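# Fold trousers lengthwise on the table with two arms

## Task

Fold the trousers lengthwise on the table so that one leg rests flat and straight on top of the other, with their edges matching. Dropping the cloth into place is allowed. At the end the grippers must release it and move away, and the fold has to stay in place on its own without the robot holding it.

## Robot and tools

ROBOT. Two 6-joint arms, left_arm and right_arm, each with a parallel gripper. Joint order in every row and every per-joint list: waist (joint1), shoulder (joint2), elbow (joint3), wrist pitch (joint4), wrist yaw (joint5), wrist roll (joint6), then the fingers. Stated ranges in rad: waist -2.618 to 3.054, shoulder 0.000 to 3.142, elbow 0.000 to 3.142, wrist pitch -1.571 to 1.571, wrist yaw -1.571 to 1.571, wrist roll -2.094 to 2.094. The real end of any joint may sit up to 0.036 rad either side of these values.

FRAME. All reported poses use one scene frame. Its origin is on the table top midway between the arms, +z is up, +x reaches out over the table, and left_arm sits on the +y side. The names left and right do not refer to sides of a picture. Base of left_arm: (+0.035, +0.335, 0) m, quat_wxyz (+0.996, 0, 0, -0.086). Base of right_arm: (-0.008, -0.229, 0) m, quat_wxyz (+1.000, 0, 0, -0.003). Gripper fingers point along the gripper's +z and open and close along its y. end_effector_position is the point between the pads, roughly 1 cm short of the fingertips; the printed value may be off, more so when the arm is stretched out.

execute_actions(actions). A list of actions run one after another. Each action is a table of up to 15 rows; each row lasts one control step (1/30 s), and if fewer than 15 rows are given the last row repeats until 15 steps pass. A row is 14 numbers, each in [-1, 1], always for both arms: left_arm's six joint values and its opening, then right_arm's six and its opening. Joint values are offsets, not poses: each is measured from that arm's angles when the action began (for a call's first action, from the angles in the latest result), not from the row before. Scale: 1.0 equals 1.202 rad for the waist, 1.258 shoulder, 1.238 elbow, 2.073 wrist pitch, 2.022 for wrist yaw and wrist roll. The opening is absolute: +1 fully open, -1 closed. An empty list only returns state and images. If an action would push any joint outward more than 0.036 rad beyond its range, that action is rejected for both arms; if the first action fails this, or any action is malformed, nothing in the call runs. A joint stopped at its true end triggers the line "joint sent to its limit"; the absence of that line does not prove more travel exists.

MOTION LIMITS. Each step the joint target may lead the measured angle by at most 0.202 rad (waist), 0.258 (shoulder), 0.238 (elbow), 0.573 (wrist pitch), 0.522 (wrist yaw, wrist roll), and targets are pulled back if they would carry the gripper over 70 mm from where it is. Big offsets therefore need several actions; an unfinished motion must be commanded again. "Joint targets" in a result shows what the joints are currently driven toward. Sending all zeros can let an arm sag; to hold a posture, send offsets back to the desired angles and increase them when a joint falls short. "joint command not followed" means a clearance check altered or blocked some joint targets; the rest of the row still ran.

move(target, speed, blocking). target is one 14-number row laid out as above, offsets measured from the "Joint positions" of the latest result showing them; the opening values are absolute and sent at once. All joints travel on paths that finish together, so grippers curve, and nothing avoids obstacles or the other arm. speed, in rad/s from 0.01 to 2 (default 0.5), is the top speed of the joint with the longest way to go; paths take 0.5 to 10 s and are cut off at 10 s. Faster moves and targets set deeper past a contact press harder. blocking=false returns after 0.5 s while motion continues; then call wait or stop before any new execute_actions or move. The result adds a "move:" line: the ending (done, off_target, moving, held, fault), limits=held or limits=none, and each arm's joint farthest from its target.

wait(seconds), 0 to 10: the arms keep their last command; returns early if a running move ends. stop(): brakes a running move (needs stopping room; fingers continue). zoom_image(camera, region): camera is cam_high, cam_left_wrist or cam_right_wrist; region is [x0, y0, x1, y1] pixels of that camera's latest image, at most 504 by 504, origin top-left. read_manual(section): returns licence text only ("licences"). finished_scene(scene): ends the current scene, given its number; irreversible.

RESULTS. The state line gives each gripper's position (m) and quat_wxyz. Joint positions and Joint velocities list each arm's six joints (rad, rad/s) then finger gap (m, m/s; 0.094 m when fully open). grip_measured gives the finger opening on the command scale, possibly off by about 1 mm. To grip, command an opening under grip_measured, about 0.03 below for a firm hold, less for a gentle one; cloth thinner than about 2 mm gets weaker grip force. Images come from cam_high (fixed, near (1.05, -0.21, 0.71) looking back over the table), cam_left_wrist and cam_right_wrist, all 504x504; calibration is given but may be slightly off.

CAUTIONS. Do not let the arms collide or push each other. Avoid dropping, slamming, hard hits and strong pressing on the table. Holding loads heats motors: a MOTOR HOT line appears at 75 °C, the arm halts for 10 s at 90 °C, and at 100 °C it goes limp and falls; keep holds short. While a reply is being written the robot keeps its last command. Before finishing, open both grippers, lift and withdraw them, and check in the images that the legs stay stacked and aligned.

Each tool is called after ">>>" by a JSON object that holds its "method" and its "body".

## Session

>>> {"method": "execute_actions", "body": {"actions": []}}

Scene clock: 0.00 s.
left_arm: end_effector_position=(+0.2003, -0.0062, +0.2321) grip_measured=+1.000 end_effector_quat_wxyz=(+0.674, +0.734, -0.013, +0.088) | right_arm: end_effector_position=(+0.2837, -0.4851, +0.1763) grip_measured=+1.000 end_effector_quat_wxyz=(+0.283, +0.171, +0.941, +0.072)
Joint names: [waist, shoulder, elbow, wrist pitch, wrist yaw, wrist roll]
Joint positions: left_arm=[-0.677  1.198  0.497  0.607  0.606  1.772  0.094] | right_arm=[-0.935  1.687  1.485 -1.026 -0.493 -0.495  0.094]
Joint velocities: left_arm=[-0.007 -0.012 -0.017  0.051 -0.022 -0.037  0.   ] | right_arm=[ 0.012 -0.017 -0.002 -0.007  0.022  0.051  0.   ]
Motor temperatures (°C, as the motors report them): left_arm=[22 22 22 23 21 23] | right_arm=[23 20 24 24 23 23]
Joint targets: left_arm=[-0.677 1.191 0.506 0.603 0.608 1.764] | right_arm=[-0.935 1.675 1.497 -1.022 -0.505 -0.496]

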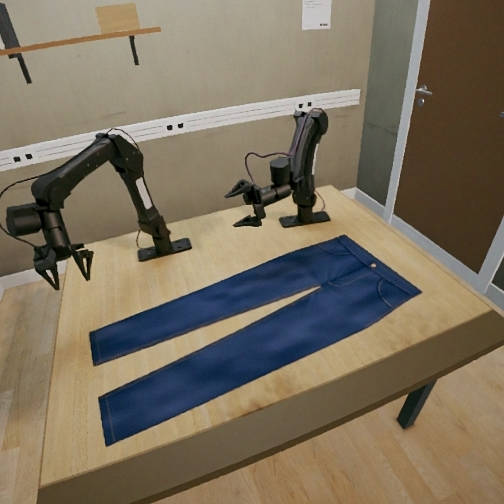

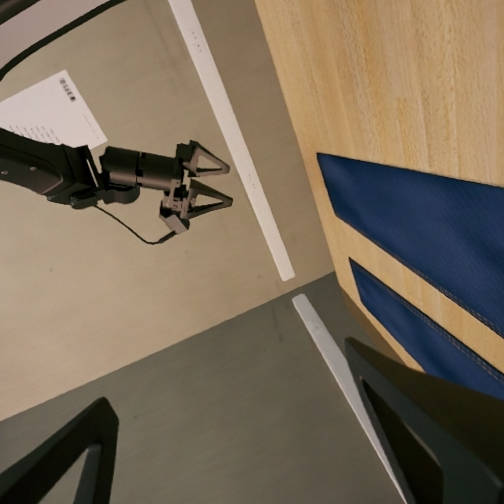

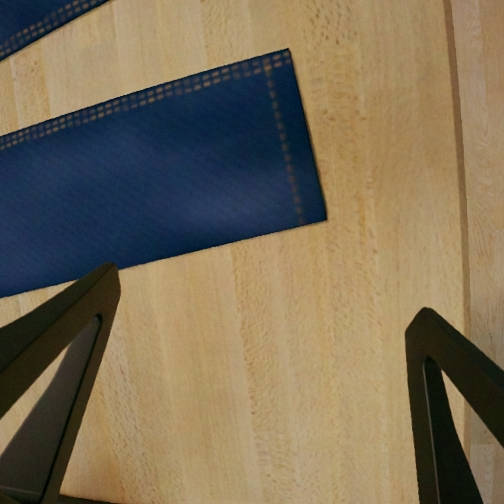

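>>> {"method": "move", "body": {"target": [0.971,0.033,0.212,-0.820,-0.300,-0.005,0.3,0.241,0.339,0.198,-0.078,0.244,0.637,0.3], "speed": 1.2}}

Scene clock: 41.20 s.
left_arm: end_effector_position=(+0.2031, +0.3893, +0.0567) grip_measured=+0.302 end_effector_quat_wxyz=(+0.003, +0.667, +0.745, +0.004) | right_arm: end_effector_position=(+0.3100, -0.4701, +0.0508) grip_measured=+0.302 end_effector_quat_wxyz=(-0.013, +0.661, +0.751, +0.006)
Joint names: [waist, shoulder, elbow, wrist pitch, wrist yaw, wrist roll]
Joint positions: left_arm=[ 0.481  1.223  0.736 -1.073  0.001  1.769  0.061] | right_arm=[-0.651  2.12   1.701 -1.178 -0.014  0.786  0.061]
Joint velocities: left_arm=[-0.012  0.012 -0.012 -0.066 -0.051 -0.007 -0.001] | right_arm=[-0.002 -0.002  0.002  0.022 -0.022 -0.081 -0.001]
Motor temperatures (°C, as the motors report them): left_arm=[22 23 27 29 21 23] | right_arm=[23 24 27 25 23 23]
Joint targets: left_arm=[0.490 1.240 0.760 -1.093 -0.000 1.761] | right_arm=[-0.645 2.114 1.730 -1.188 0.000 0.792]
move: off_target (left_arm, right_arm); limits=none; left_arm: farthest joint: the elbow, 0.024 radians from its target (0.262 radians at the start); right_arm: farthest joint: the elbow, 0.029 radians from its target (0.245 radians at the start)
camera_calibration (this result's frames):
cam_left_wrist: T_world_to_cam=[[-0.989655, 0.125191, 0.0700755, 0.139596], [0.14273, 0.908635, 0.392442, -0.356074], [-0.0145428, 0.398384, -0.917104, 0.0206167], [0, 0, 0, 1]] pos_world=[0.189274, 0.297851, 0.148863]
cam_right_wrist: T_world_to_cam=[[-0.95721, -0.282061, -0.0647416, 0.172935], [-0.250928, 0.69749, 0.671225, 0.393828], [-0.14417, 0.658748, -0.738421, 0.487406], [0, 0, 0, 1]] pos_world=[0.334626, -0.54699, 0.10676]

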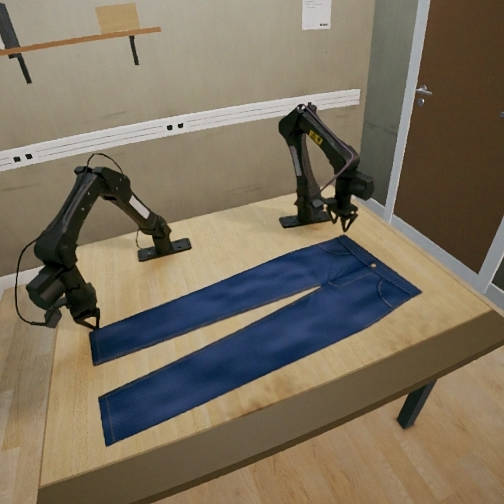

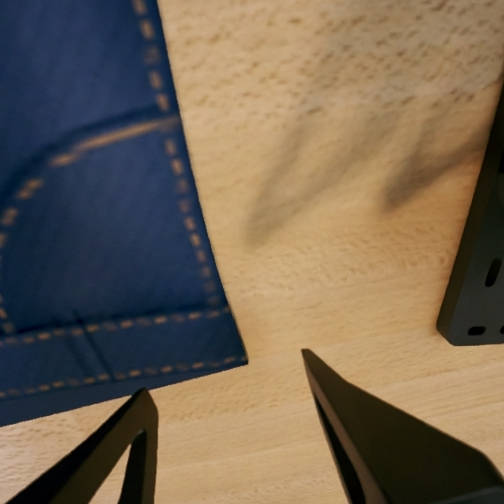

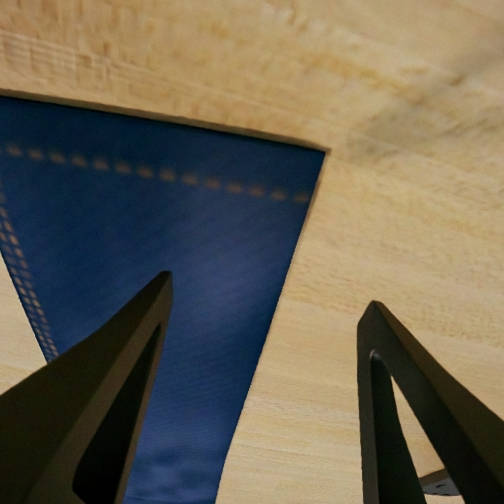

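>>> {"method": "move", "body": {"target": [0.007,0.097,-0.086,0.105,0,-0.004,0.3,0.005,0.026,-0.066,0.068,0.007,0.003,0.3], "speed": 0.3}}

>>> {"method": "execute_actions", "body": {"actions": [[[0,0,0,0,0,0,-1,0,0,0,0,0,0,-1]],[[0,0,0,0,0,0,-1,0,0,0,0,0,0,-1]]]}}

Scene clock: 49.40 s.
left_arm: end_effector_position=(+0.2096, +0.3914, +0.0176) grip_measured=+0.301 end_effector_quat_wxyz=(+0.001, +0.667, +0.745, -0.000) | right_arm: end_effector_position=(+0.3144, -0.4736, +0.0182) grip_measured=+0.302 end_effector_quat_wxyz=(-0.005, +0.661, +0.750, +0.007)
Joint names: [waist, shoulder, elbow, wrist pitch, wrist yaw, wrist roll]
Joint positions: left_arm=[ 0.481  1.327  0.641 -0.884  0.001  1.768  0.061] | right_arm=[-0.651  2.155  1.625 -1.049 -0.014  0.787  0.061]
Joint velocities: left_arm=[ 0.002 -0.012  0.002 -0.066 -0.037 -0.022 -0.001] | right_arm=[ 0.012  0.002  0.007 -0.051 -0.037 -0.037 -0.   ]
Motor temperatures (°C, as the motors report them): left_arm=[22 22 27 28 21 23] | right_arm=[23 26 27 25 23 23]
Joint targets: left_arm=[0.489 1.345 0.630 -0.855 0.001 1.760] | right_arm=[-0.645 2.152 1.619 -1.037 -0.000 0.793]
move: off_target (left_arm); limits=none; left_arm: farthest joint: the wrist pitch, 0.029 radians from its target (0.218 radians at the start); right_arm: farthest joint: the wrist yaw, 0.014 radians from its target (0.014 radians at the start)
camera_calibration (this result's frames):
cam_left_wrist: T_world_to_cam=[[-0.989017, 0.12467, 0.0793961, 0.148397], [0.145868, 0.909965, 0.388184, -0.344612], [-0.0238528, 0.395502, -0.918155, -0.0129066], [0, 0, 0, 1]] pos_world=[0.196727, 0.300188, 0.11014]
cam_right_wrist: T_world_to_cam=[[-0.956517, -0.282071, -0.0742437, 0.173994], [-0.259082, 0.704712, 0.660498, 0.425453], [-0.133987, 0.651012, -0.747148, 0.459502], [0, 0, 0, 1]] pos_world=[0.338222, -0.549884, 0.0752231]

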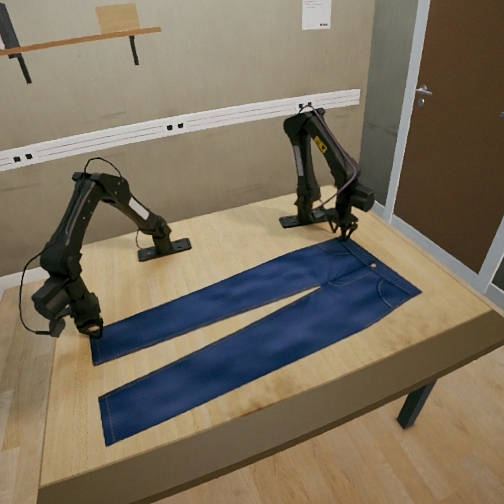

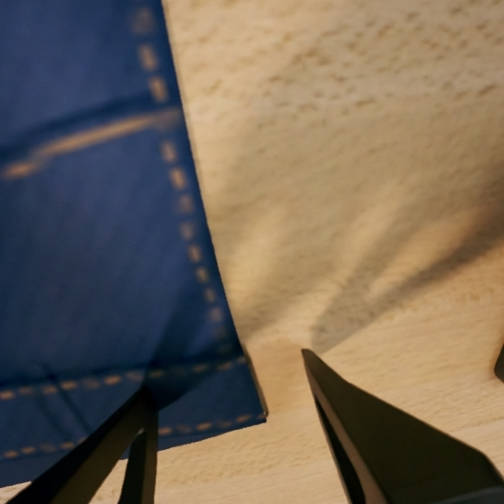

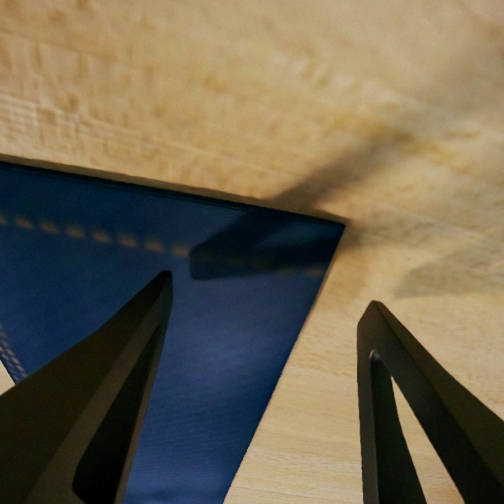

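Scene clock: 50.40 s.
left_arm: end_effector_position=(+0.2123, +0.3922, +0.0176) grip_measured=-0.984 end_effector_quat_wxyz=(+0.004, +0.667, +0.745, +0.005) | right_arm: end_effector_position=(+0.3144, -0.4736, +0.0182) grip_measured=-0.981 end_effector_quat_wxyz=(-0.005, +0.661, +0.750, +0.007)
Joint names: [waist, shoulder, elbow, wrist pitch, wrist yaw, wrist roll]
Joint positions: left_arm=[ 0.481  1.327  0.641 -0.873  0.001  1.768  0.001] | right_arm=[-0.651  2.155  1.625 -1.049 -0.014  0.787  0.001]
Joint velocities: left_arm=[-0.007 -0.002  0.002 -0.081  0.007 -0.051 -0.001] | right_arm=[-0.007 -0.012  0.007 -0.007 -0.066 -0.066  0.   ]
Motor temperatures (°C, as the motors report them): left_arm=[22 22 27 28 21 23] | right_arm=[23 26 27 24 23 23]
Joint targets: left_arm=[0.481 1.327 0.641 -0.873 0.001 1.768] | right_arm=[-0.651 2.155 1.625 -1.049 -0.014 0.787]
camera_calibration (this result's frames):
cam_left_wrist: T_world_to_cam=[[-0.989826, 0.124413, 0.0690366, 0.151425], [0.141608, 0.908611, 0.392904, -0.344445], [-0.0138452, 0.398683, -0.916984, -0.0165615], [0, 0, 0, 1]] pos_world=[0.198432, 0.30073, 0.109694]
cam_right_wrist: T_world_to_cam=[[-0.956517, -0.282071, -0.0742437, 0.173994], [-0.259082, 0.704712, 0.660498, 0.425453], [-0.133987, 0.651012, -0.747148, 0.459502], [0, 0, 0, 1]] pos_world=[0.338222, -0.549884, 0.0752231]

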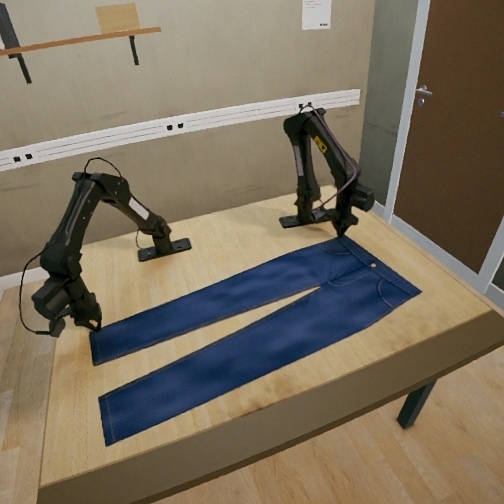

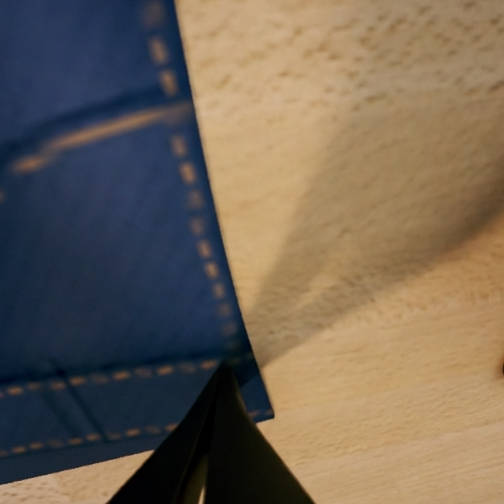

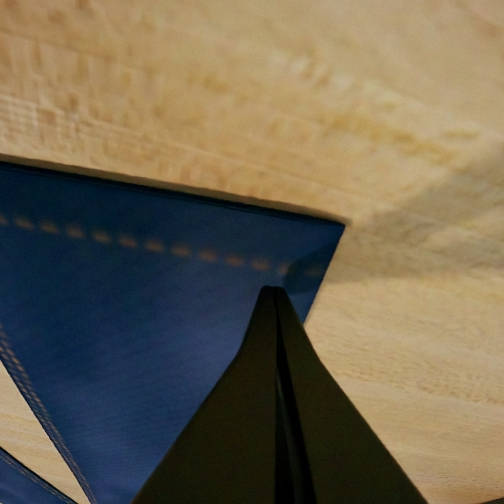

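>>> {"method": "execute_actions", "body": {"actions": [[[0,0,0,0,0,0,0.3,0,0,0,0,0,0,0.3]],[[0,0.028,-0.04,0.029,0,0,0.3,0,0.011,-0.04,0.029,0,0,0.3]],[[0,0.005,-0.01,0,0,0,0.3,0,0,-0.01,0,0,0,0.3]]]}}

Scene clock: 54.30 s.
left_arm: end_effector_position=(+0.2104, +0.3919, +0.0157) grip_measured=+0.298 end_effector_quat_wxyz=(+0.002, +0.667, +0.745, +0.003) | right_arm: end_effector_position=(+0.3156, -0.4738, +0.0112) grip_measured=+0.298 end_effector_quat_wxyz=(+0.001, +0.661, +0.750, +0.009)
Joint names: [waist, shoulder, elbow, wrist pitch, wrist yaw, wrist roll]
Joint positions: left_arm=[ 0.481  1.328  0.633 -0.869 -0.     1.768  0.061] | right_arm=[-0.651  2.157  1.599 -1.01  -0.017  0.787  0.061]
Joint velocities: left_arm=[ 0.002 -0.012  0.007  0.007  0.037 -0.066 -0.   ] | right_arm=[-0.002  0.002 -0.007 -0.007  0.095  0.007 -0.   ]
Motor temperatures (°C, as the motors report them): left_arm=[22 22 26 27 21 23] | right_arm=[23 26 27 24 23 23]
Joint targets: left_arm=[0.481 1.334 0.621 -0.867 -0.000 1.768] | right_arm=[-0.651 2.157 1.587 -1.010 -0.017 0.787]
camera_calibration (this result's frames):
cam_left_wrist: T_world_to_cam=[[-0.989483, 0.124393, 0.0738199, 0.149613], [0.143489, 0.908586, 0.392278, -0.343547], [-0.018275, 0.398745, -0.91688, -0.0172717], [0, 0, 0, 1]] pos_world=[0.197019, 0.300418, 0.107885]
cam_right_wrist: T_world_to_cam=[[-0.955772, -0.282013, -0.0834815, 0.174489], [-0.265941, 0.707468, 0.6548, 0.434032], [-0.125602, 0.648041, -0.751177, 0.450548], [0, 0, 0, 1]] pos_world=[0.338788, -0.549829, 0.0688038]

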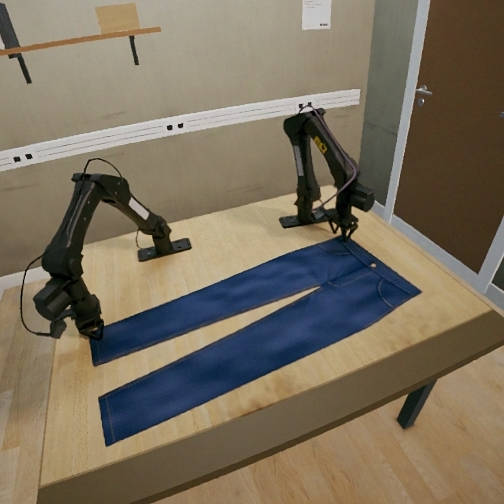

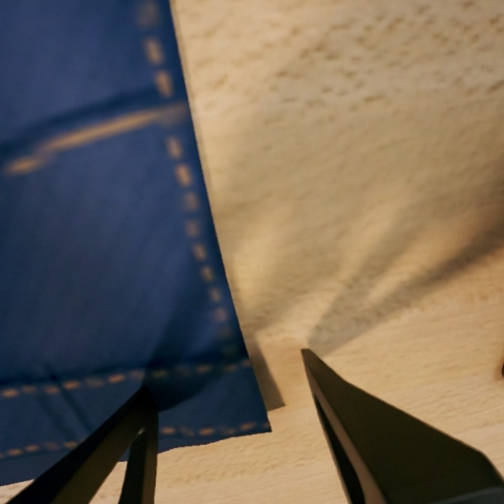

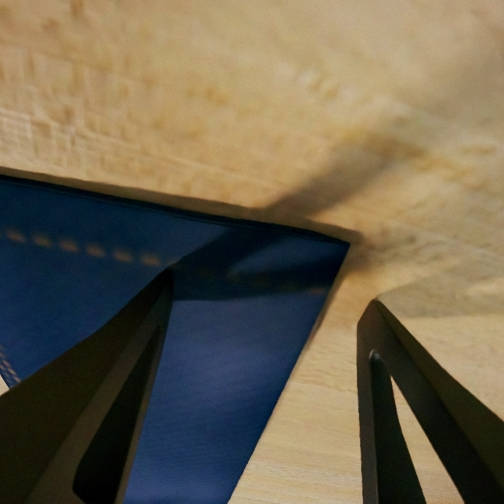

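Touching now. Close while pressing.

>>> {"method": "execute_actions", "body": {"actions": [[[0,0.008,-0.015,0,0,0,0,0,0,-0.015,0,0,0,0],[0,0.008,-0.015,0,0,0,-0.2,0,0,-0.015,0,0,0,-0.2],[0,0.008,-0.015,0,0,0,-0.4,0,0,-0.015,0,0,0,-0.4],[0,0.008,-0.015,0,0,0,-0.6,0,0,-0.015,0,0,0,-0.6],[0,0.008,-0.015,0,0,0,-0.8,0,0,-0.015,0,0,0,-0.8],[0,0.008,-0.015,0,0,0,-1,0,0,-0.015,0,0,0,-1]],[[0,0.008,-0.015,0,0,0,-1,0,0,-0.015,0,0,0,-1]]]}}

Scene clock: 57.33 s.
left_arm: end_effector_position=(+0.2174, +0.3935, +0.0159) grip_measured=-0.982 end_effector_quat_wxyz=(+0.011, +0.667, +0.745, +0.015) | right_arm: end_effector_position=(+0.3195, -0.4730, +0.0120) grip_measured=-0.949 end_effector_quat_wxyz=(+0.006, +0.661, +0.750, +0.018)
Joint names: [waist, shoulder, elbow, wrist pitch, wrist yaw, wrist roll]
Joint positions: left_arm=[ 0.481  1.328  0.633 -0.84   0.004  1.768  0.001] | right_arm=[-0.651  2.155  1.599 -1.001 -0.034  0.787  0.002]
Joint velocities: left_arm=[-0.007 -0.007 -0.007 -0.007 -0.051 -0.022 -0.001] | right_arm=[ 0.007 -0.017 -0.017  0.007 -0.081 -0.007 -0.001]
Motor temperatures (°C, as the motors report them): left_arm=[22 22 26 27 21 23] | right_arm=[23 26 27 24 23 23]
Joint targets: left_arm=[0.481 1.338 0.615 -0.841 0.004 1.768] | right_arm=[-0.651 2.155 1.580 -1.001 -0.034 0.787]
camera_calibration (this result's frames):
cam_left_wrist: T_world_to_cam=[[-0.99118, 0.124173, 0.0462966, 0.157217], [0.132293, 0.906579, 0.400765, -0.342888], [0.00779249, 0.403355, -0.915011, -0.0251184], [0, 0, 0, 1]] pos_world=[0.201388, 0.301464, 0.107155]
cam_right_wrist: T_world_to_cam=[[-0.953927, -0.28155, -0.103698, 0.17835], [-0.278673, 0.703308, 0.653987, 0.43606], [-0.111198, 0.652754, -0.749365, 0.448749], [0, 0, 0, 1]] pos_world=[0.341551, -0.549393, 0.069593]

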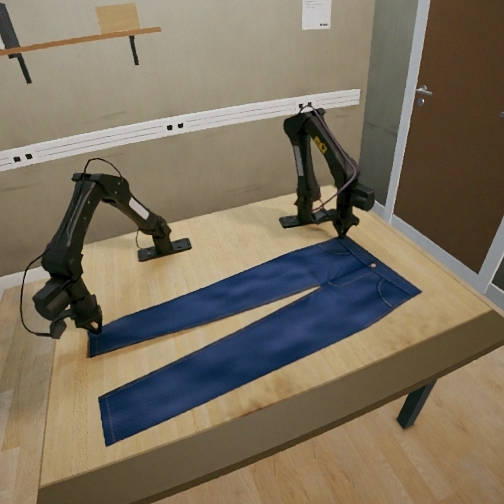

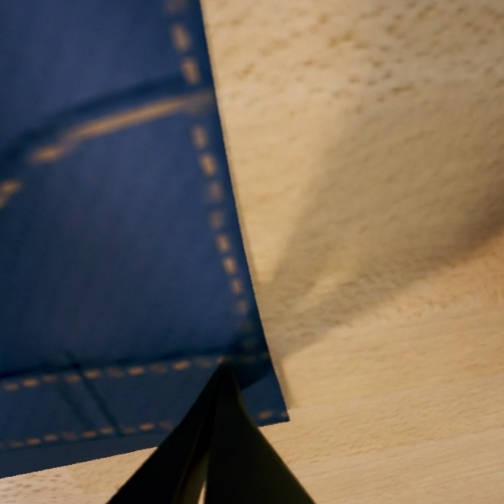

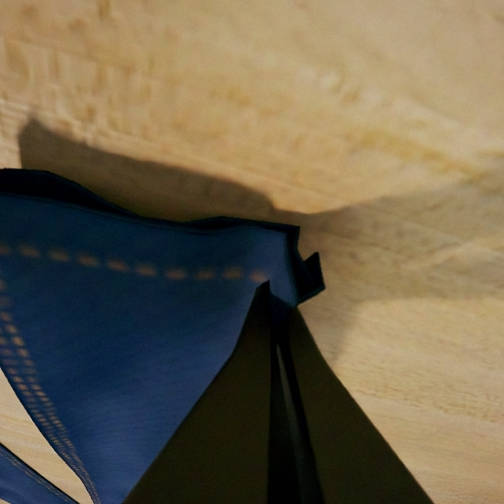

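>>> {"method": "move", "body": {"target": [-0.085,-0.266,-0.088,-0.019,-0.002,-0.055,0.3,0,0,-0.01,0,0,0,-1], "speed": 0.4}}

Scene clock: 63.47 s.
left_arm: end_effector_position=(+0.2110, +0.3754, +0.0399) grip_measured=+0.298 end_effector_quat_wxyz=(+0.064, +0.659, +0.744, +0.091) | right_arm: end_effector_position=(+0.3195, -0.4730, +0.0120) grip_measured=-0.949 end_effector_quat_wxyz=(+0.006, +0.661, +0.750, +0.018)
Joint names: [waist, shoulder, elbow, wrist pitch, wrist yaw, wrist roll]
Joint positions: left_arm=[ 0.389  1.019  0.534 -0.863 -0.004  1.666  0.061] | right_arm=[-0.651  2.155  1.599 -1.001 -0.034  0.787  0.002]
Joint velocities: left_arm=[-0.012 -0.007  0.002 -0.007 -0.007 -0.007 -0.   ] | right_arm=[ 0.007 -0.007  0.007  0.081 -0.007  0.007 -0.002]
Motor temperatures (°C, as the motors report them): left_arm=[22 22 25 26 21 23] | right_arm=[23 27 26 24 23 23]
Joint targets: left_arm=[0.379 0.993 0.524 -0.880 -0.000 1.657] | right_arm=[-0.651 2.155 1.587 -1.001 -0.034 0.787]
move: off_target (left_arm); limits=none; left_arm: farthest joint: the shoulder, 0.025 radians from its target (0.335 radians at the start); right_arm: farthest joint: the elbow, 0.012 radians from its target (0.012 radians at the start)
camera_calibration (this result's frames):
cam_left_wrist: T_world_to_cam=[[-0.984928, 0.115574, -0.128682, 0.160926], [0.0448065, 0.889076, 0.455562, -0.312464], [0.167059, 0.44293, -0.880854, -0.0456588], [0, 0, 0, 1]] pos_world=[0.180128, 0.279429, 0.122836]
cam_right_wrist: T_world_to_cam=[[-0.953927, -0.28155, -0.103698, 0.17835], [-0.278673, 0.703308, 0.653987, 0.43606], [-0.111198, 0.652754, -0.749365, 0.448749], [0, 0, 0, 1]] pos_world=[0.341551, -0.549393, 0.069593]

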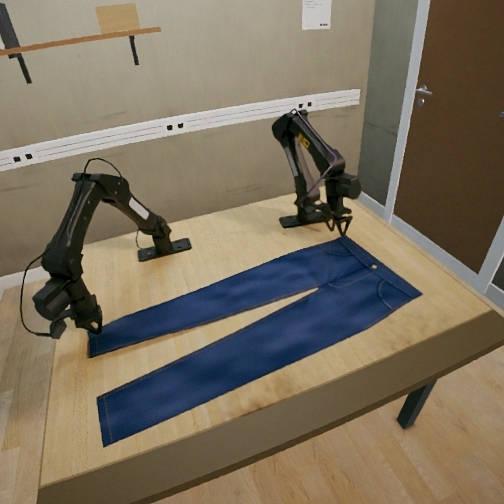

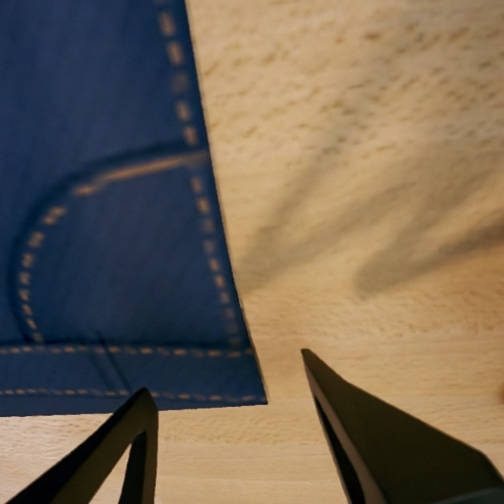

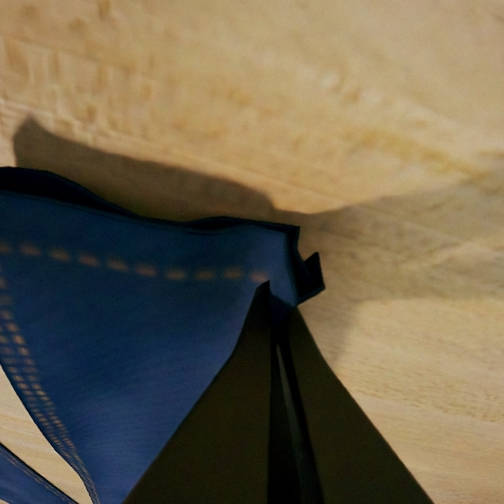

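>>> {"method": "move", "body": {"target": [0,0.048,-0.089,0.068,0,0,0.3,0,0,-0.01,0,0,0,-1], "speed": 0.25}}

Scene clock: 65.37 s.
left_arm: end_effector_position=(+0.2059, +0.3744, +0.0200) grip_measured=+0.299 end_effector_quat_wxyz=(+0.059, +0.659, +0.745, +0.084) | right_arm: end_effector_position=(+0.3195, -0.4730, +0.0120) grip_measured=-0.949 end_effector_quat_wxyz=(+0.006, +0.661, +0.750, +0.018)
Joint names: [waist, shoulder, elbow, wrist pitch, wrist yaw, wrist roll]
Joint positions: left_arm=[ 0.389  1.043  0.466 -0.788 -0.004  1.666  0.061] | right_arm=[-0.651  2.155  1.599 -1.001 -0.034  0.787  0.002]
Joint velocities: left_arm=[-0.017 -0.017 -0.012 -0.022  0.007 -0.051  0.   ] | right_arm=[-0.007 -0.017  0.012 -0.022 -0.007 -0.007 -0.001]
Motor temperatures (°C, as the motors report them): left_arm=[22 22 25 26 21 23] | right_arm=[23 27 26 24 23 23]
Joint targets: left_arm=[0.389 1.079 0.423 -0.722 -0.004 1.666] | right_arm=[-0.651 2.155 1.587 -1.001 -0.034 0.787]
move: off_target (left_arm); limits=none; left_arm: farthest joint: the wrist pitch, 0.066 radians from its target (0.141 radians at the start); right_arm: farthest joint: the elbow, 0.012 radians from its target (0.012 radians at the start)
camera_calibration (this result's frames):
cam_left_wrist: T_world_to_cam=[[-0.98701, 0.114717, -0.112479, 0.153866], [0.0520372, 0.890636, 0.45173, -0.304255], [0.151999, 0.440008, -0.885036, -0.0575304], [0, 0, 0, 1]] pos_world=[0.176445, 0.278643, 0.103831]
cam_right_wrist: T_world_to_cam=[[-0.953927, -0.28155, -0.103698, 0.17835], [-0.278673, 0.703308, 0.653987, 0.43606], [-0.111198, 0.652754, -0.749365, 0.448749], [0, 0, 0, 1]] pos_world=[0.341551, -0.549393, 0.069593]

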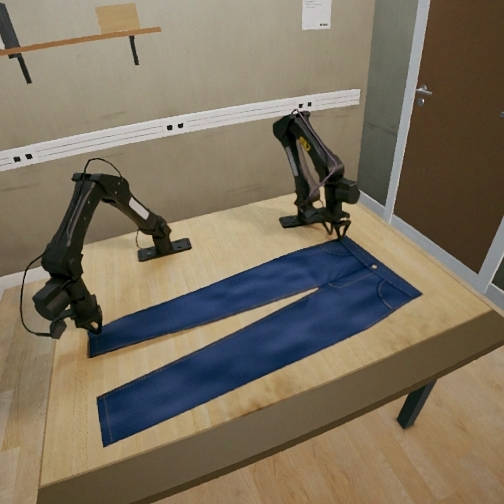

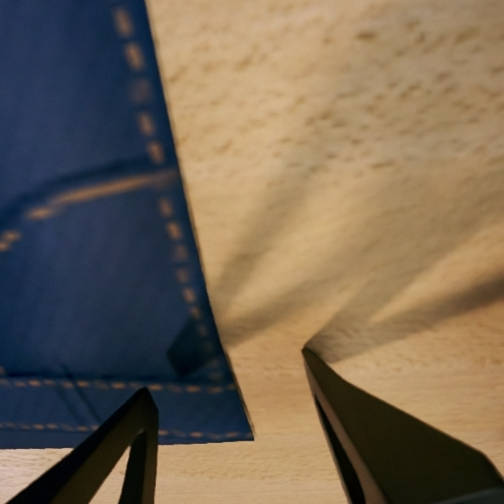

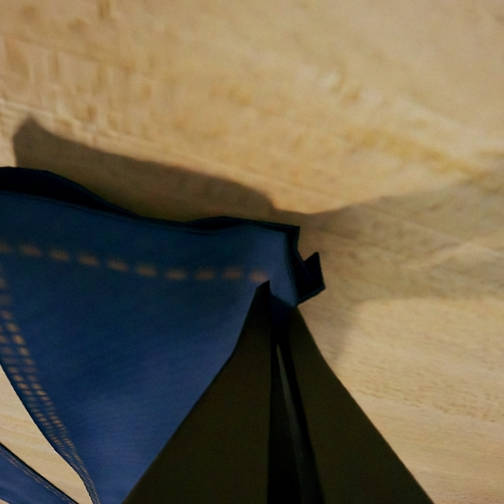

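>>> {"method": "execute_actions", "body": {"actions": [[[0,0.04,-0.035,0.045,0,0,0.2,0,0,-0.01,0,0,0,-1],[0,0.04,-0.035,0.045,0,0,0.1,0,0,-0.01,0,0,0,-1],[0,0.04,-0.035,0.045,0,0,0,0,0,-0.01,0,0,0,-1],[0,0.04,-0.035,0.045,0,0,-0.1,0,0,-0.01,0,0,0,-1],[0,0.04,-0.035,0.045,0,0,-0.2,0,0,-0.01,0,0,0,-1],[0,0.04,-0.035,0.045,0,0,-0.3,0,0,-0.01,0,0,0,-1]],[[0,0.03,-0.03,0.02,0,0,-0.3,0,0,-0.01,0,0,0,-1]]]}}

Scene clock: 68.73 s.
left_arm: end_effector_position=(+0.1934, +0.3731, +0.0162) grip_measured=-0.298 end_effector_quat_wxyz=(+0.039, +0.661, +0.747, +0.063) | right_arm: end_effector_position=(+0.3195, -0.4730, +0.0120) grip_measured=-0.949 end_effector_quat_wxyz=(+0.006, +0.661, +0.750, +0.018)
Joint names: [waist, shoulder, elbow, wrist pitch, wrist yaw, wrist roll]
Joint positions: left_arm=[ 0.389  1.055  0.465 -0.833 -0.012  1.666  0.033] | right_arm=[-0.651  2.155  1.599 -1.001 -0.034  0.787  0.002]
Joint velocities: left_arm=[-0.012  0.007 -0.002 -0.051 -0.022 -0.022 -0.002] | right_arm=[-0.002 -0.012 -0.012 -0.022  0.007 -0.066 -0.001]
Motor temperatures (°C, as the motors report them): left_arm=[22 22 25 27 21 23] | right_arm=[23 27 26 24 23 23]
Joint targets: left_arm=[0.389 1.093 0.428 -0.789 -0.012 1.666] | right_arm=[-0.651 2.155 1.587 -1.001 -0.034 0.787]
camera_calibration (this result's frames):
cam_left_wrist: T_world_to_cam=[[-0.992043, 0.112933, -0.0556425, 0.141928], [0.0767393, 0.892802, 0.443865, -0.306157], [0.0998046, 0.436064, -0.894364, -0.0467876], [0, 0, 0, 1]] pos_world=[0.168963, 0.277712, 0.101945]
cam_right_wrist: T_world_to_cam=[[-0.953927, -0.28155, -0.103698, 0.17835], [-0.278673, 0.703308, 0.653987, 0.43606], [-0.111198, 0.652754, -0.749365, 0.448749], [0, 0, 0, 1]] pos_world=[0.341551, -0.549393, 0.069593]

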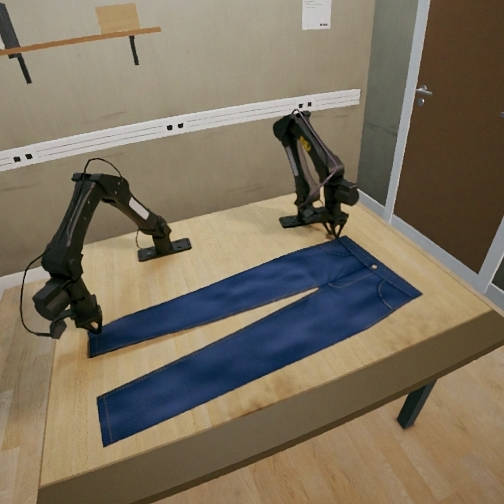

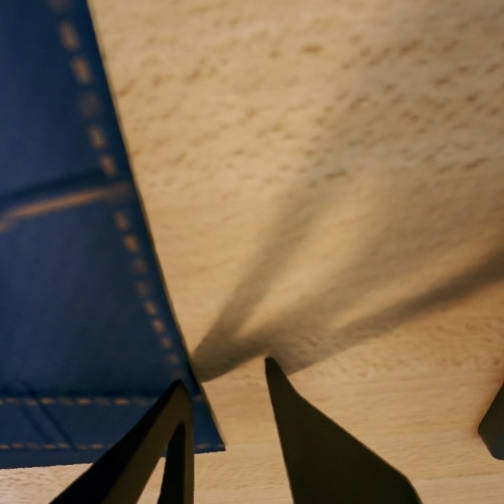

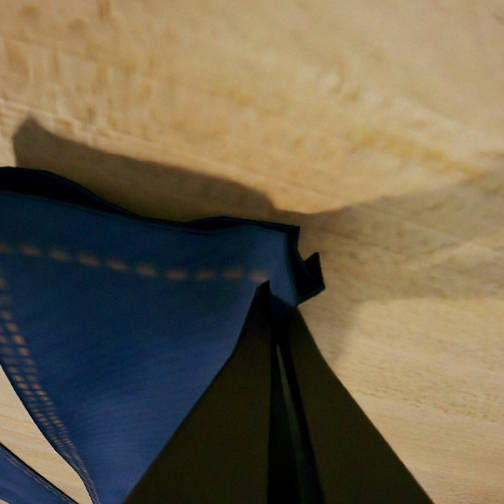

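>>> {"method": "move", "body": {"target": [-0.076,0.195,0.190,-0.029,0.006,-0.047,0.3,0,0,-0.01,0,0,0,-1], "speed": 0.4}}

Scene clock: 75.10 s.
left_arm: end_effector_position=(+0.2354, +0.3651, +0.0341) grip_measured=+0.298 end_effector_quat_wxyz=(+0.025, +0.660, +0.750, +0.037) | right_arm: end_effector_position=(+0.3195, -0.4730, +0.0120) grip_measured=-0.949 end_effector_quat_wxyz=(+0.006, +0.661, +0.750, +0.018)
Joint names: [waist, shoulder, elbow, wrist pitch, wrist yaw, wrist roll]
Joint positions: left_arm=[ 0.307  1.285  0.678 -0.875 -0.011  1.579  0.061] | right_arm=[-0.651  2.155  1.599 -1.001 -0.034  0.787  0.002]
Joint velocities: left_arm=[ 0.002  0.002 -0.002 -0.022 -0.007 -0.007  0.001] | right_arm=[ 0.002 -0.007 -0.007 -0.007  0.037  0.051 -0.   ]
Motor temperatures (°C, as the motors report them): left_arm=[22 22 25 27 21 23] | right_arm=[23 28 26 24 23 23]
Joint targets: left_arm=[0.297 1.300 0.700 -0.893 -0.000 1.571] | right_arm=[-0.651 2.155 1.587 -1.001 -0.034 0.787]
move: off_target (left_arm); limits=none; left_arm: farthest joint: the elbow, 0.022 radians from its target (0.235 radians at the start); right_arm: farthest joint: the elbow, 0.012 radians from its target (0.012 radians at the start)
camera_calibration (this result's frames):
cam_left_wrist: T_world_to_cam=[[-0.994172, 0.107742, -0.00365498, 0.186183], [0.0962708, 0.902558, 0.419668, -0.317533], [0.0485148, 0.41687, -0.90767, -0.0118934], [0, 0, 0, 1]] pos_world=[0.216244, 0.27149, 0.123144]
cam_right_wrist: T_world_to_cam=[[-0.953927, -0.28155, -0.103698, 0.17835], [-0.278673, 0.703308, 0.653987, 0.43606], [-0.111198, 0.652754, -0.749365, 0.448749], [0, 0, 0, 1]] pos_world=[0.341551, -0.549393, 0.069593]

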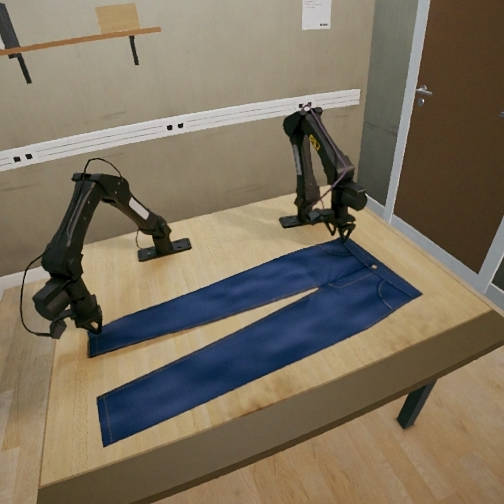

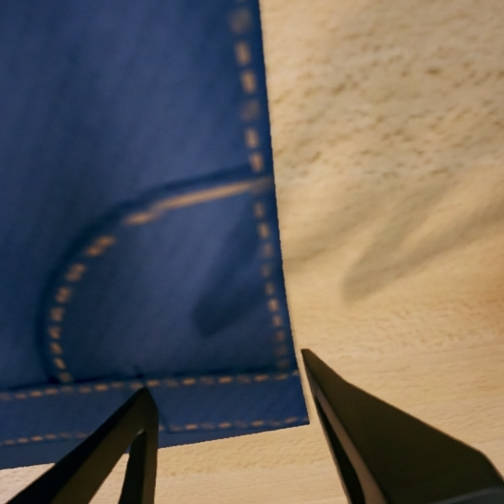

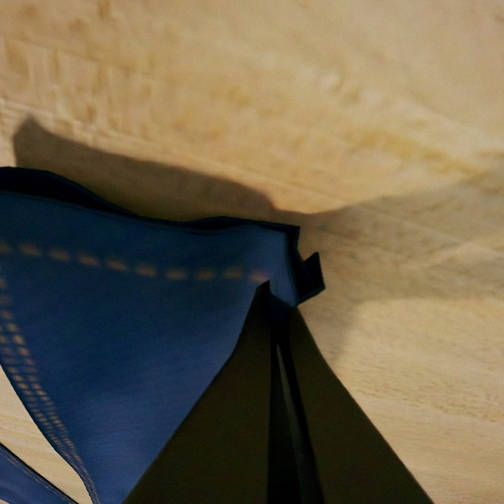

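>>> {"method": "move", "body": {"target": [0,0.048,-0.078,0.058,0,0,0.5,0,0,-0.01,0,0,0,-1], "speed": 0.2}}

Scene clock: 77.07 s.
left_arm: end_effector_position=(+0.2289, +0.3642, +0.0160) grip_measured=+0.498 end_effector_quat_wxyz=(+0.019, +0.660, +0.750, +0.030) | right_arm: end_effector_position=(+0.3195, -0.4730, +0.0120) grip_measured=-0.949 end_effector_quat_wxyz=(+0.006, +0.661, +0.750, +0.018)
Joint names: [waist, shoulder, elbow, wrist pitch, wrist yaw, wrist roll]
Joint positions: left_arm=[ 0.307  1.311  0.62  -0.81  -0.011  1.578  0.07 ] | right_arm=[-0.651  2.155  1.599 -1.001 -0.034  0.787  0.002]
Joint velocities: left_arm=[-0.002  0.007  0.017  0.022 -0.007 -0.037 -0.001] | right_arm=[-0.027 -0.002  0.002  0.007  0.007  0.007  0.001]
Motor temperatures (°C, as the motors report them): left_arm=[22 22 25 27 21 23] | right_arm=[23 28 26 24 23 23]
Joint targets: left_arm=[0.307 1.345 0.582 -0.755 -0.011 1.579] | right_arm=[-0.651 2.155 1.587 -1.001 -0.034 0.787]
move: off_target (left_arm); limits=none; left_arm: farthest joint: the wrist pitch, 0.055 radians from its target (0.121 radians at the start); right_arm: farthest joint: the elbow, 0.012 radians from its target (0.012 radians at the start)
camera_calibration (this result's frames):
cam_left_wrist: T_world_to_cam=[[-0.994104, 0.107347, 0.0153127, 0.179503], [0.103971, 0.903541, 0.415696, -0.310622], [0.0307881, 0.414837, -0.909375, -0.022843], [0, 0, 0, 1]] pos_world=[0.211444, 0.270866, 0.105603]
cam_right_wrist: T_world_to_cam=[[-0.953927, -0.28155, -0.103698, 0.17835], [-0.278673, 0.703308, 0.653987, 0.43606], [-0.111198, 0.652754, -0.749365, 0.448749], [0, 0, 0, 1]] pos_world=[0.341551, -0.549393, 0.069593]

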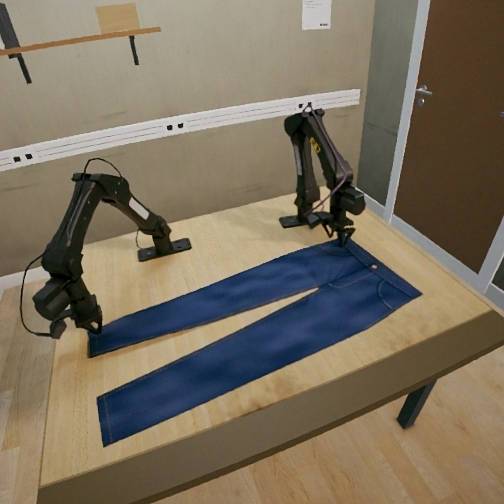

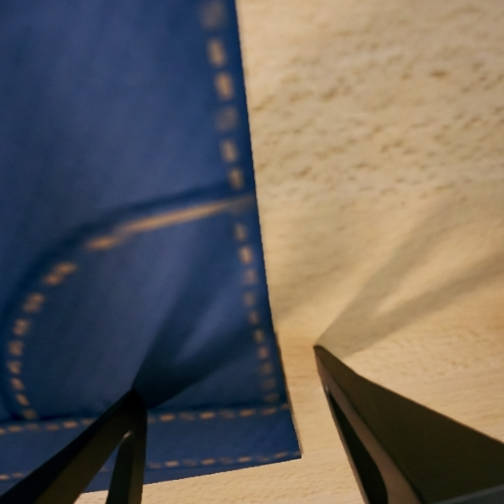

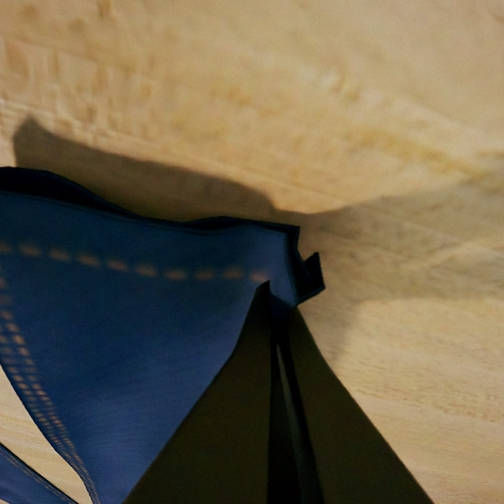

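Both touch. Close with moderate pressure.

>>> {"method": "execute_actions", "body": {"actions": [[[0,0.015,-0.02,0.01,0,0,0.3,0,0,-0.01,0,0,0,-1],[0,0.015,-0.02,0.01,0,0,0.1,0,0,-0.01,0,0,0,-1],[0,0.015,-0.02,0.01,0,0,-0.1,0,0,-0.01,0,0,0,-1],[0,0.015,-0.02,0.01,0,0,-0.3,0,0,-0.01,0,0,0,-1],[0,0.015,-0.02,0.01,0,0,-0.5,0,0,-0.01,0,0,0,-1],[0,0.015,-0.02,0.01,0,0,-0.7,0,0,-0.01,0,0,0,-1],[0,0.015,-0.02,0.01,0,0,-1,0,0,-0.01,0,0,0,-1]],[[0,0.01,-0.02,0,0,0,-1,0,0,-0.01,0,0,0,-1]]]}}

Scene clock: 80.27 s.
left_arm: end_effector_position=(+0.2407, +0.3658, +0.0170) grip_measured=-0.953 end_effector_quat_wxyz=(+0.035, +0.659, +0.749, +0.048) | right_arm: end_effector_position=(+0.3195, -0.4730, +0.0120) grip_measured=-0.949 end_effector_quat_wxyz=(+0.006, +0.661, +0.750, +0.018)
Joint names: [waist, shoulder, elbow, wrist pitch, wrist yaw, wrist roll]
Joint positions: left_arm=[ 0.307  1.311  0.619 -0.761 -0.011  1.578  0.002] | right_arm=[-0.651  2.155  1.599 -1.001 -0.034  0.787  0.002]
Joint velocities: left_arm=[-0.012 -0.007 -0.012  0.022  0.007  0.022  0.001] | right_arm=[ 0.002 -0.002  0.007 -0.037 -0.022 -0.066 -0.001]
Motor temperatures (°C, as the motors report them): left_arm=[22 22 25 27 21 23] | right_arm=[23 28 26 24 23 23]
Joint targets: left_arm=[0.307 1.324 0.595 -0.761 -0.011 1.578] | right_arm=[-0.651 2.155 1.587 -1.001 -0.034 0.787]
camera_calibration (this result's frames):
cam_left_wrist: T_world_to_cam=[[-0.993703, 0.107433, -0.0318104, 0.191735], [0.0837792, 0.900969, 0.425719, -0.307991], [0.0743965, 0.420373, -0.904296, -0.0355838], [0, 0, 0, 1]] pos_world=[0.218979, 0.27185, 0.105039]
cam_right_wrist: T_world_to_cam=[[-0.953927, -0.28155, -0.103698, 0.17835], [-0.278673, 0.703308, 0.653987, 0.43606], [-0.111198, 0.652754, -0.749365, 0.448749], [0, 0, 0, 1]] pos_world=[0.341551, -0.549393, 0.069593]

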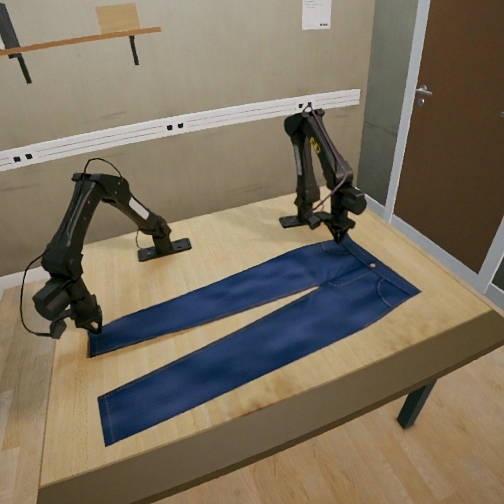

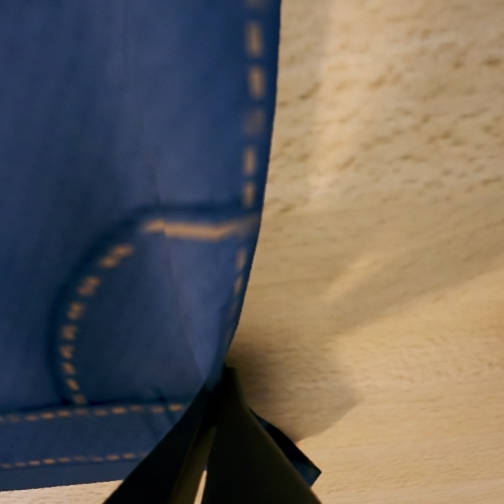

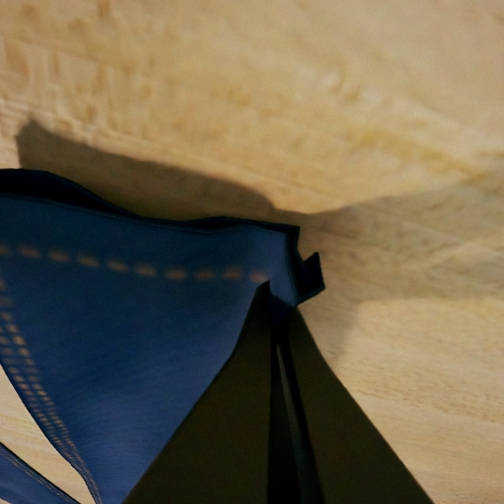

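>>> {"method": "move", "body": {"target": [0.007,0.140,0.507,-0.207,0.005,0.004,-1,0.112,-0.109,0.21,-0.024,0.017,0.066,-1], "speed": 0.45}}

Scene clock: 97.00 s.
left_arm: end_effector_position=(+0.3146, +0.3726, +0.1332) grip_measured=-0.953 end_effector_quat_wxyz=(+0.051, +0.660, +0.748, +0.053) | right_arm: end_effector_position=(+0.3966, -0.4561, +0.1221) grip_measured=-0.949 end_effector_quat_wxyz=(+0.141, +0.651, +0.745, +0.043)
Joint names: [waist, shoulder, elbow, wrist pitch, wrist yaw, wrist roll]
Joint positions: left_arm=[ 0.307  1.473  1.223 -1.174  0.007  1.581  0.002] | right_arm=[-0.519  2.044  1.829 -1.062 -0.03   0.916  0.002]
Joint velocities: left_arm=[-0.012  0.002 -0.012 -0.037 -0.022 -0.007  0.   ] | right_arm=[ 0.002  0.002  0.002 -0.037  0.051 -0.051 -0.001]
Motor temperatures (°C, as the motors report them): left_arm=[22 22 25 26 21 23] | right_arm=[23 29 26 24 23 23]
Joint targets: left_arm=[0.316 1.487 1.247 -1.190 -0.001 1.587] | right_arm=[-0.516 2.018 1.859 -1.050 -0.000 0.921]
move: off_target (left_arm, right_arm); limits=none; left_arm: farthest joint: the elbow, 0.023 radians from its target (0.627 radians at the start); right_arm: farthest joint: the elbow, 0.030 radians from its target (0.260 radians at the start)
camera_calibration (this result's frames):
cam_left_wrist: T_world_to_cam=[[-0.991739, 0.111363, -0.0636594, 0.270366], [0.0750273, 0.906125, 0.416304, -0.367759], [0.104044, 0.408089, -0.906994, 0.0568016], [0, 0, 0, 1]] pos_world=[0.289814, 0.279946, 0.221829]
cam_right_wrist: T_world_to_cam=[[-0.90668, -0.312209, -0.283648, 0.257328], [-0.414891, 0.781428, 0.466086, 0.486322], [0.0761337, 0.540274, -0.838038, 0.414094], [0, 0, 0, 1]] pos_world=[0.403558, -0.52341, 0.193348]

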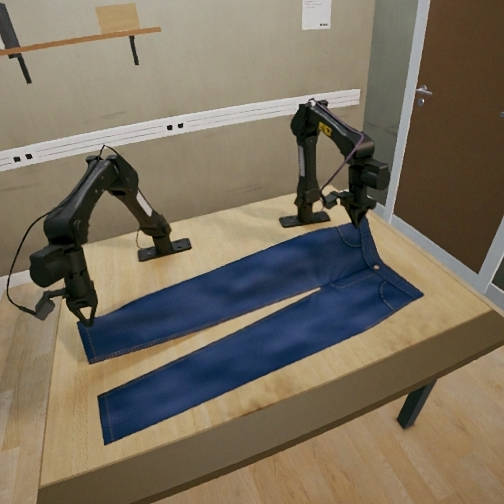

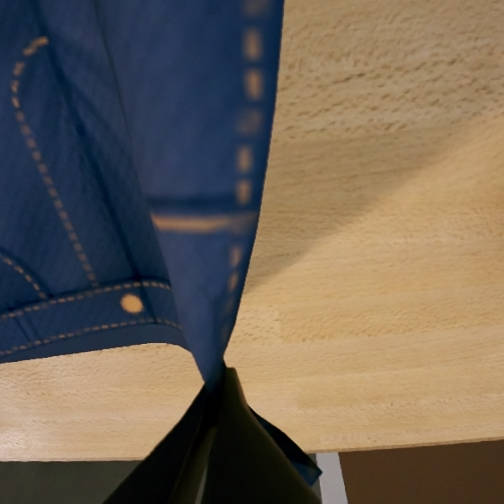

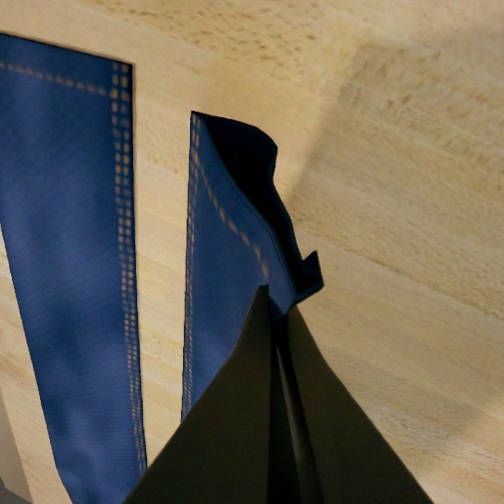

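>>> {"method": "move", "body": {"target": [0.002,0.422,0.580,-0.098,0,0,-1,0.121,0.140,0.269,0.109,0.015,0.071,-1], "speed": 0.45}}

Scene clock: 102.80 s.
left_arm: end_effector_position=(+0.4405, +0.3888, +0.1517) grip_measured=-0.953 end_effector_quat_wxyz=(+0.045, +0.661, +0.748, +0.044) | right_arm: end_effector_position=(+0.5246, -0.4346, +0.1593) grip_measured=-0.949 end_effector_quat_wxyz=(+0.275, +0.625, +0.722, +0.113)
Joint names: [waist, shoulder, elbow, wrist pitch, wrist yaw, wrist roll]
Joint positions: left_arm=[ 0.307  1.999  1.915 -1.363  0.011  1.581  0.002] | right_arm=[-0.374  2.226  2.129 -0.871 -0.031  1.058  0.002]
Joint velocities: left_arm=[-0.002 -0.022  0.002 -0.022  0.022  0.022 -0.   ] | right_arm=[ 0.007 -0.007  0.002  0.007 -0.022 -0.007 -0.001]
Motor temperatures (°C, as the motors report them): left_arm=[22 23 26 26 21 23] | right_arm=[23 30 27 25 23 23]
Joint targets: left_arm=[0.310 2.003 1.941 -1.378 0.007 1.581] | right_arm=[-0.373 2.221 2.163 -0.837 0.001 1.060]
move: off_target (left_arm, right_arm); limits=none; left_arm: farthest joint: the elbow, 0.026 radians from its target (0.718 radians at the start); right_arm: farthest joint: the wrist pitch, 0.035 radians from its target (0.227 radians at the start)
camera_calibration (this result's frames):
cam_left_wrist: T_world_to_cam=[[-0.992818, 0.111549, -0.0432424, 0.391846], [0.0843531, 0.908998, 0.408175, -0.403577], [0.0848387, 0.401595, -0.911879, 0.0655226], [0, 0, 0, 1]] pos_world=[0.417516, 0.296827, 0.241423]
cam_right_wrist: T_world_to_cam=[[-0.779998, -0.356927, -0.51401, 0.341457], [-0.538353, 0.801481, 0.260391, 0.61158], [0.319029, 0.479823, -0.817307, 0.266857], [0, 0, 0, 1]] pos_world=[0.510447, -0.496339, 0.234366]

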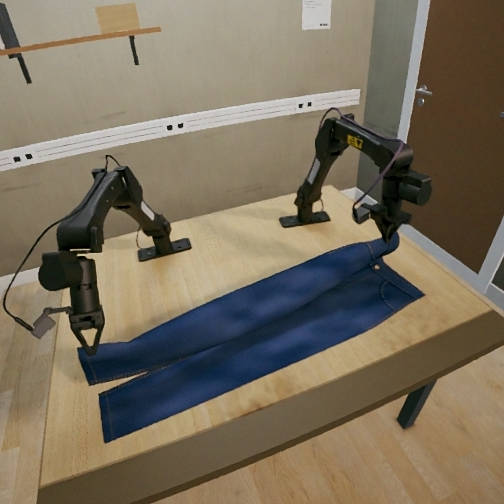

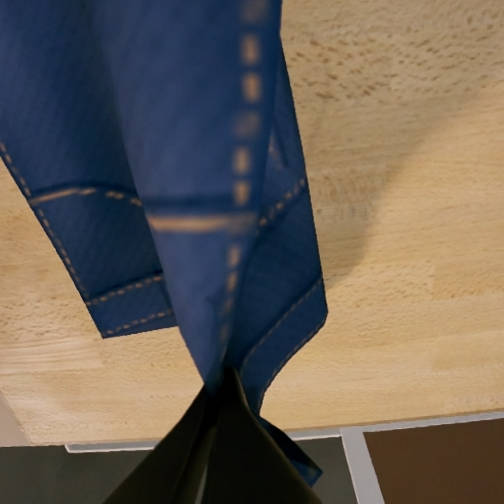

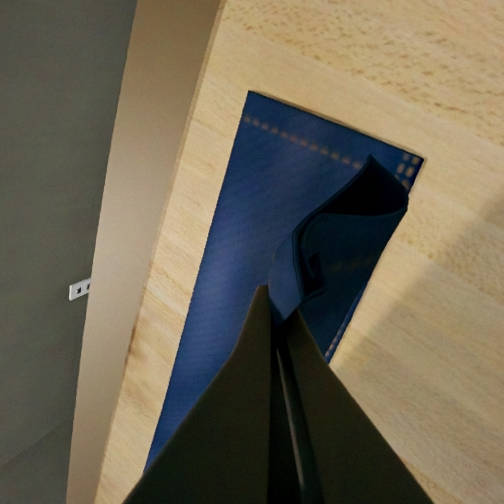

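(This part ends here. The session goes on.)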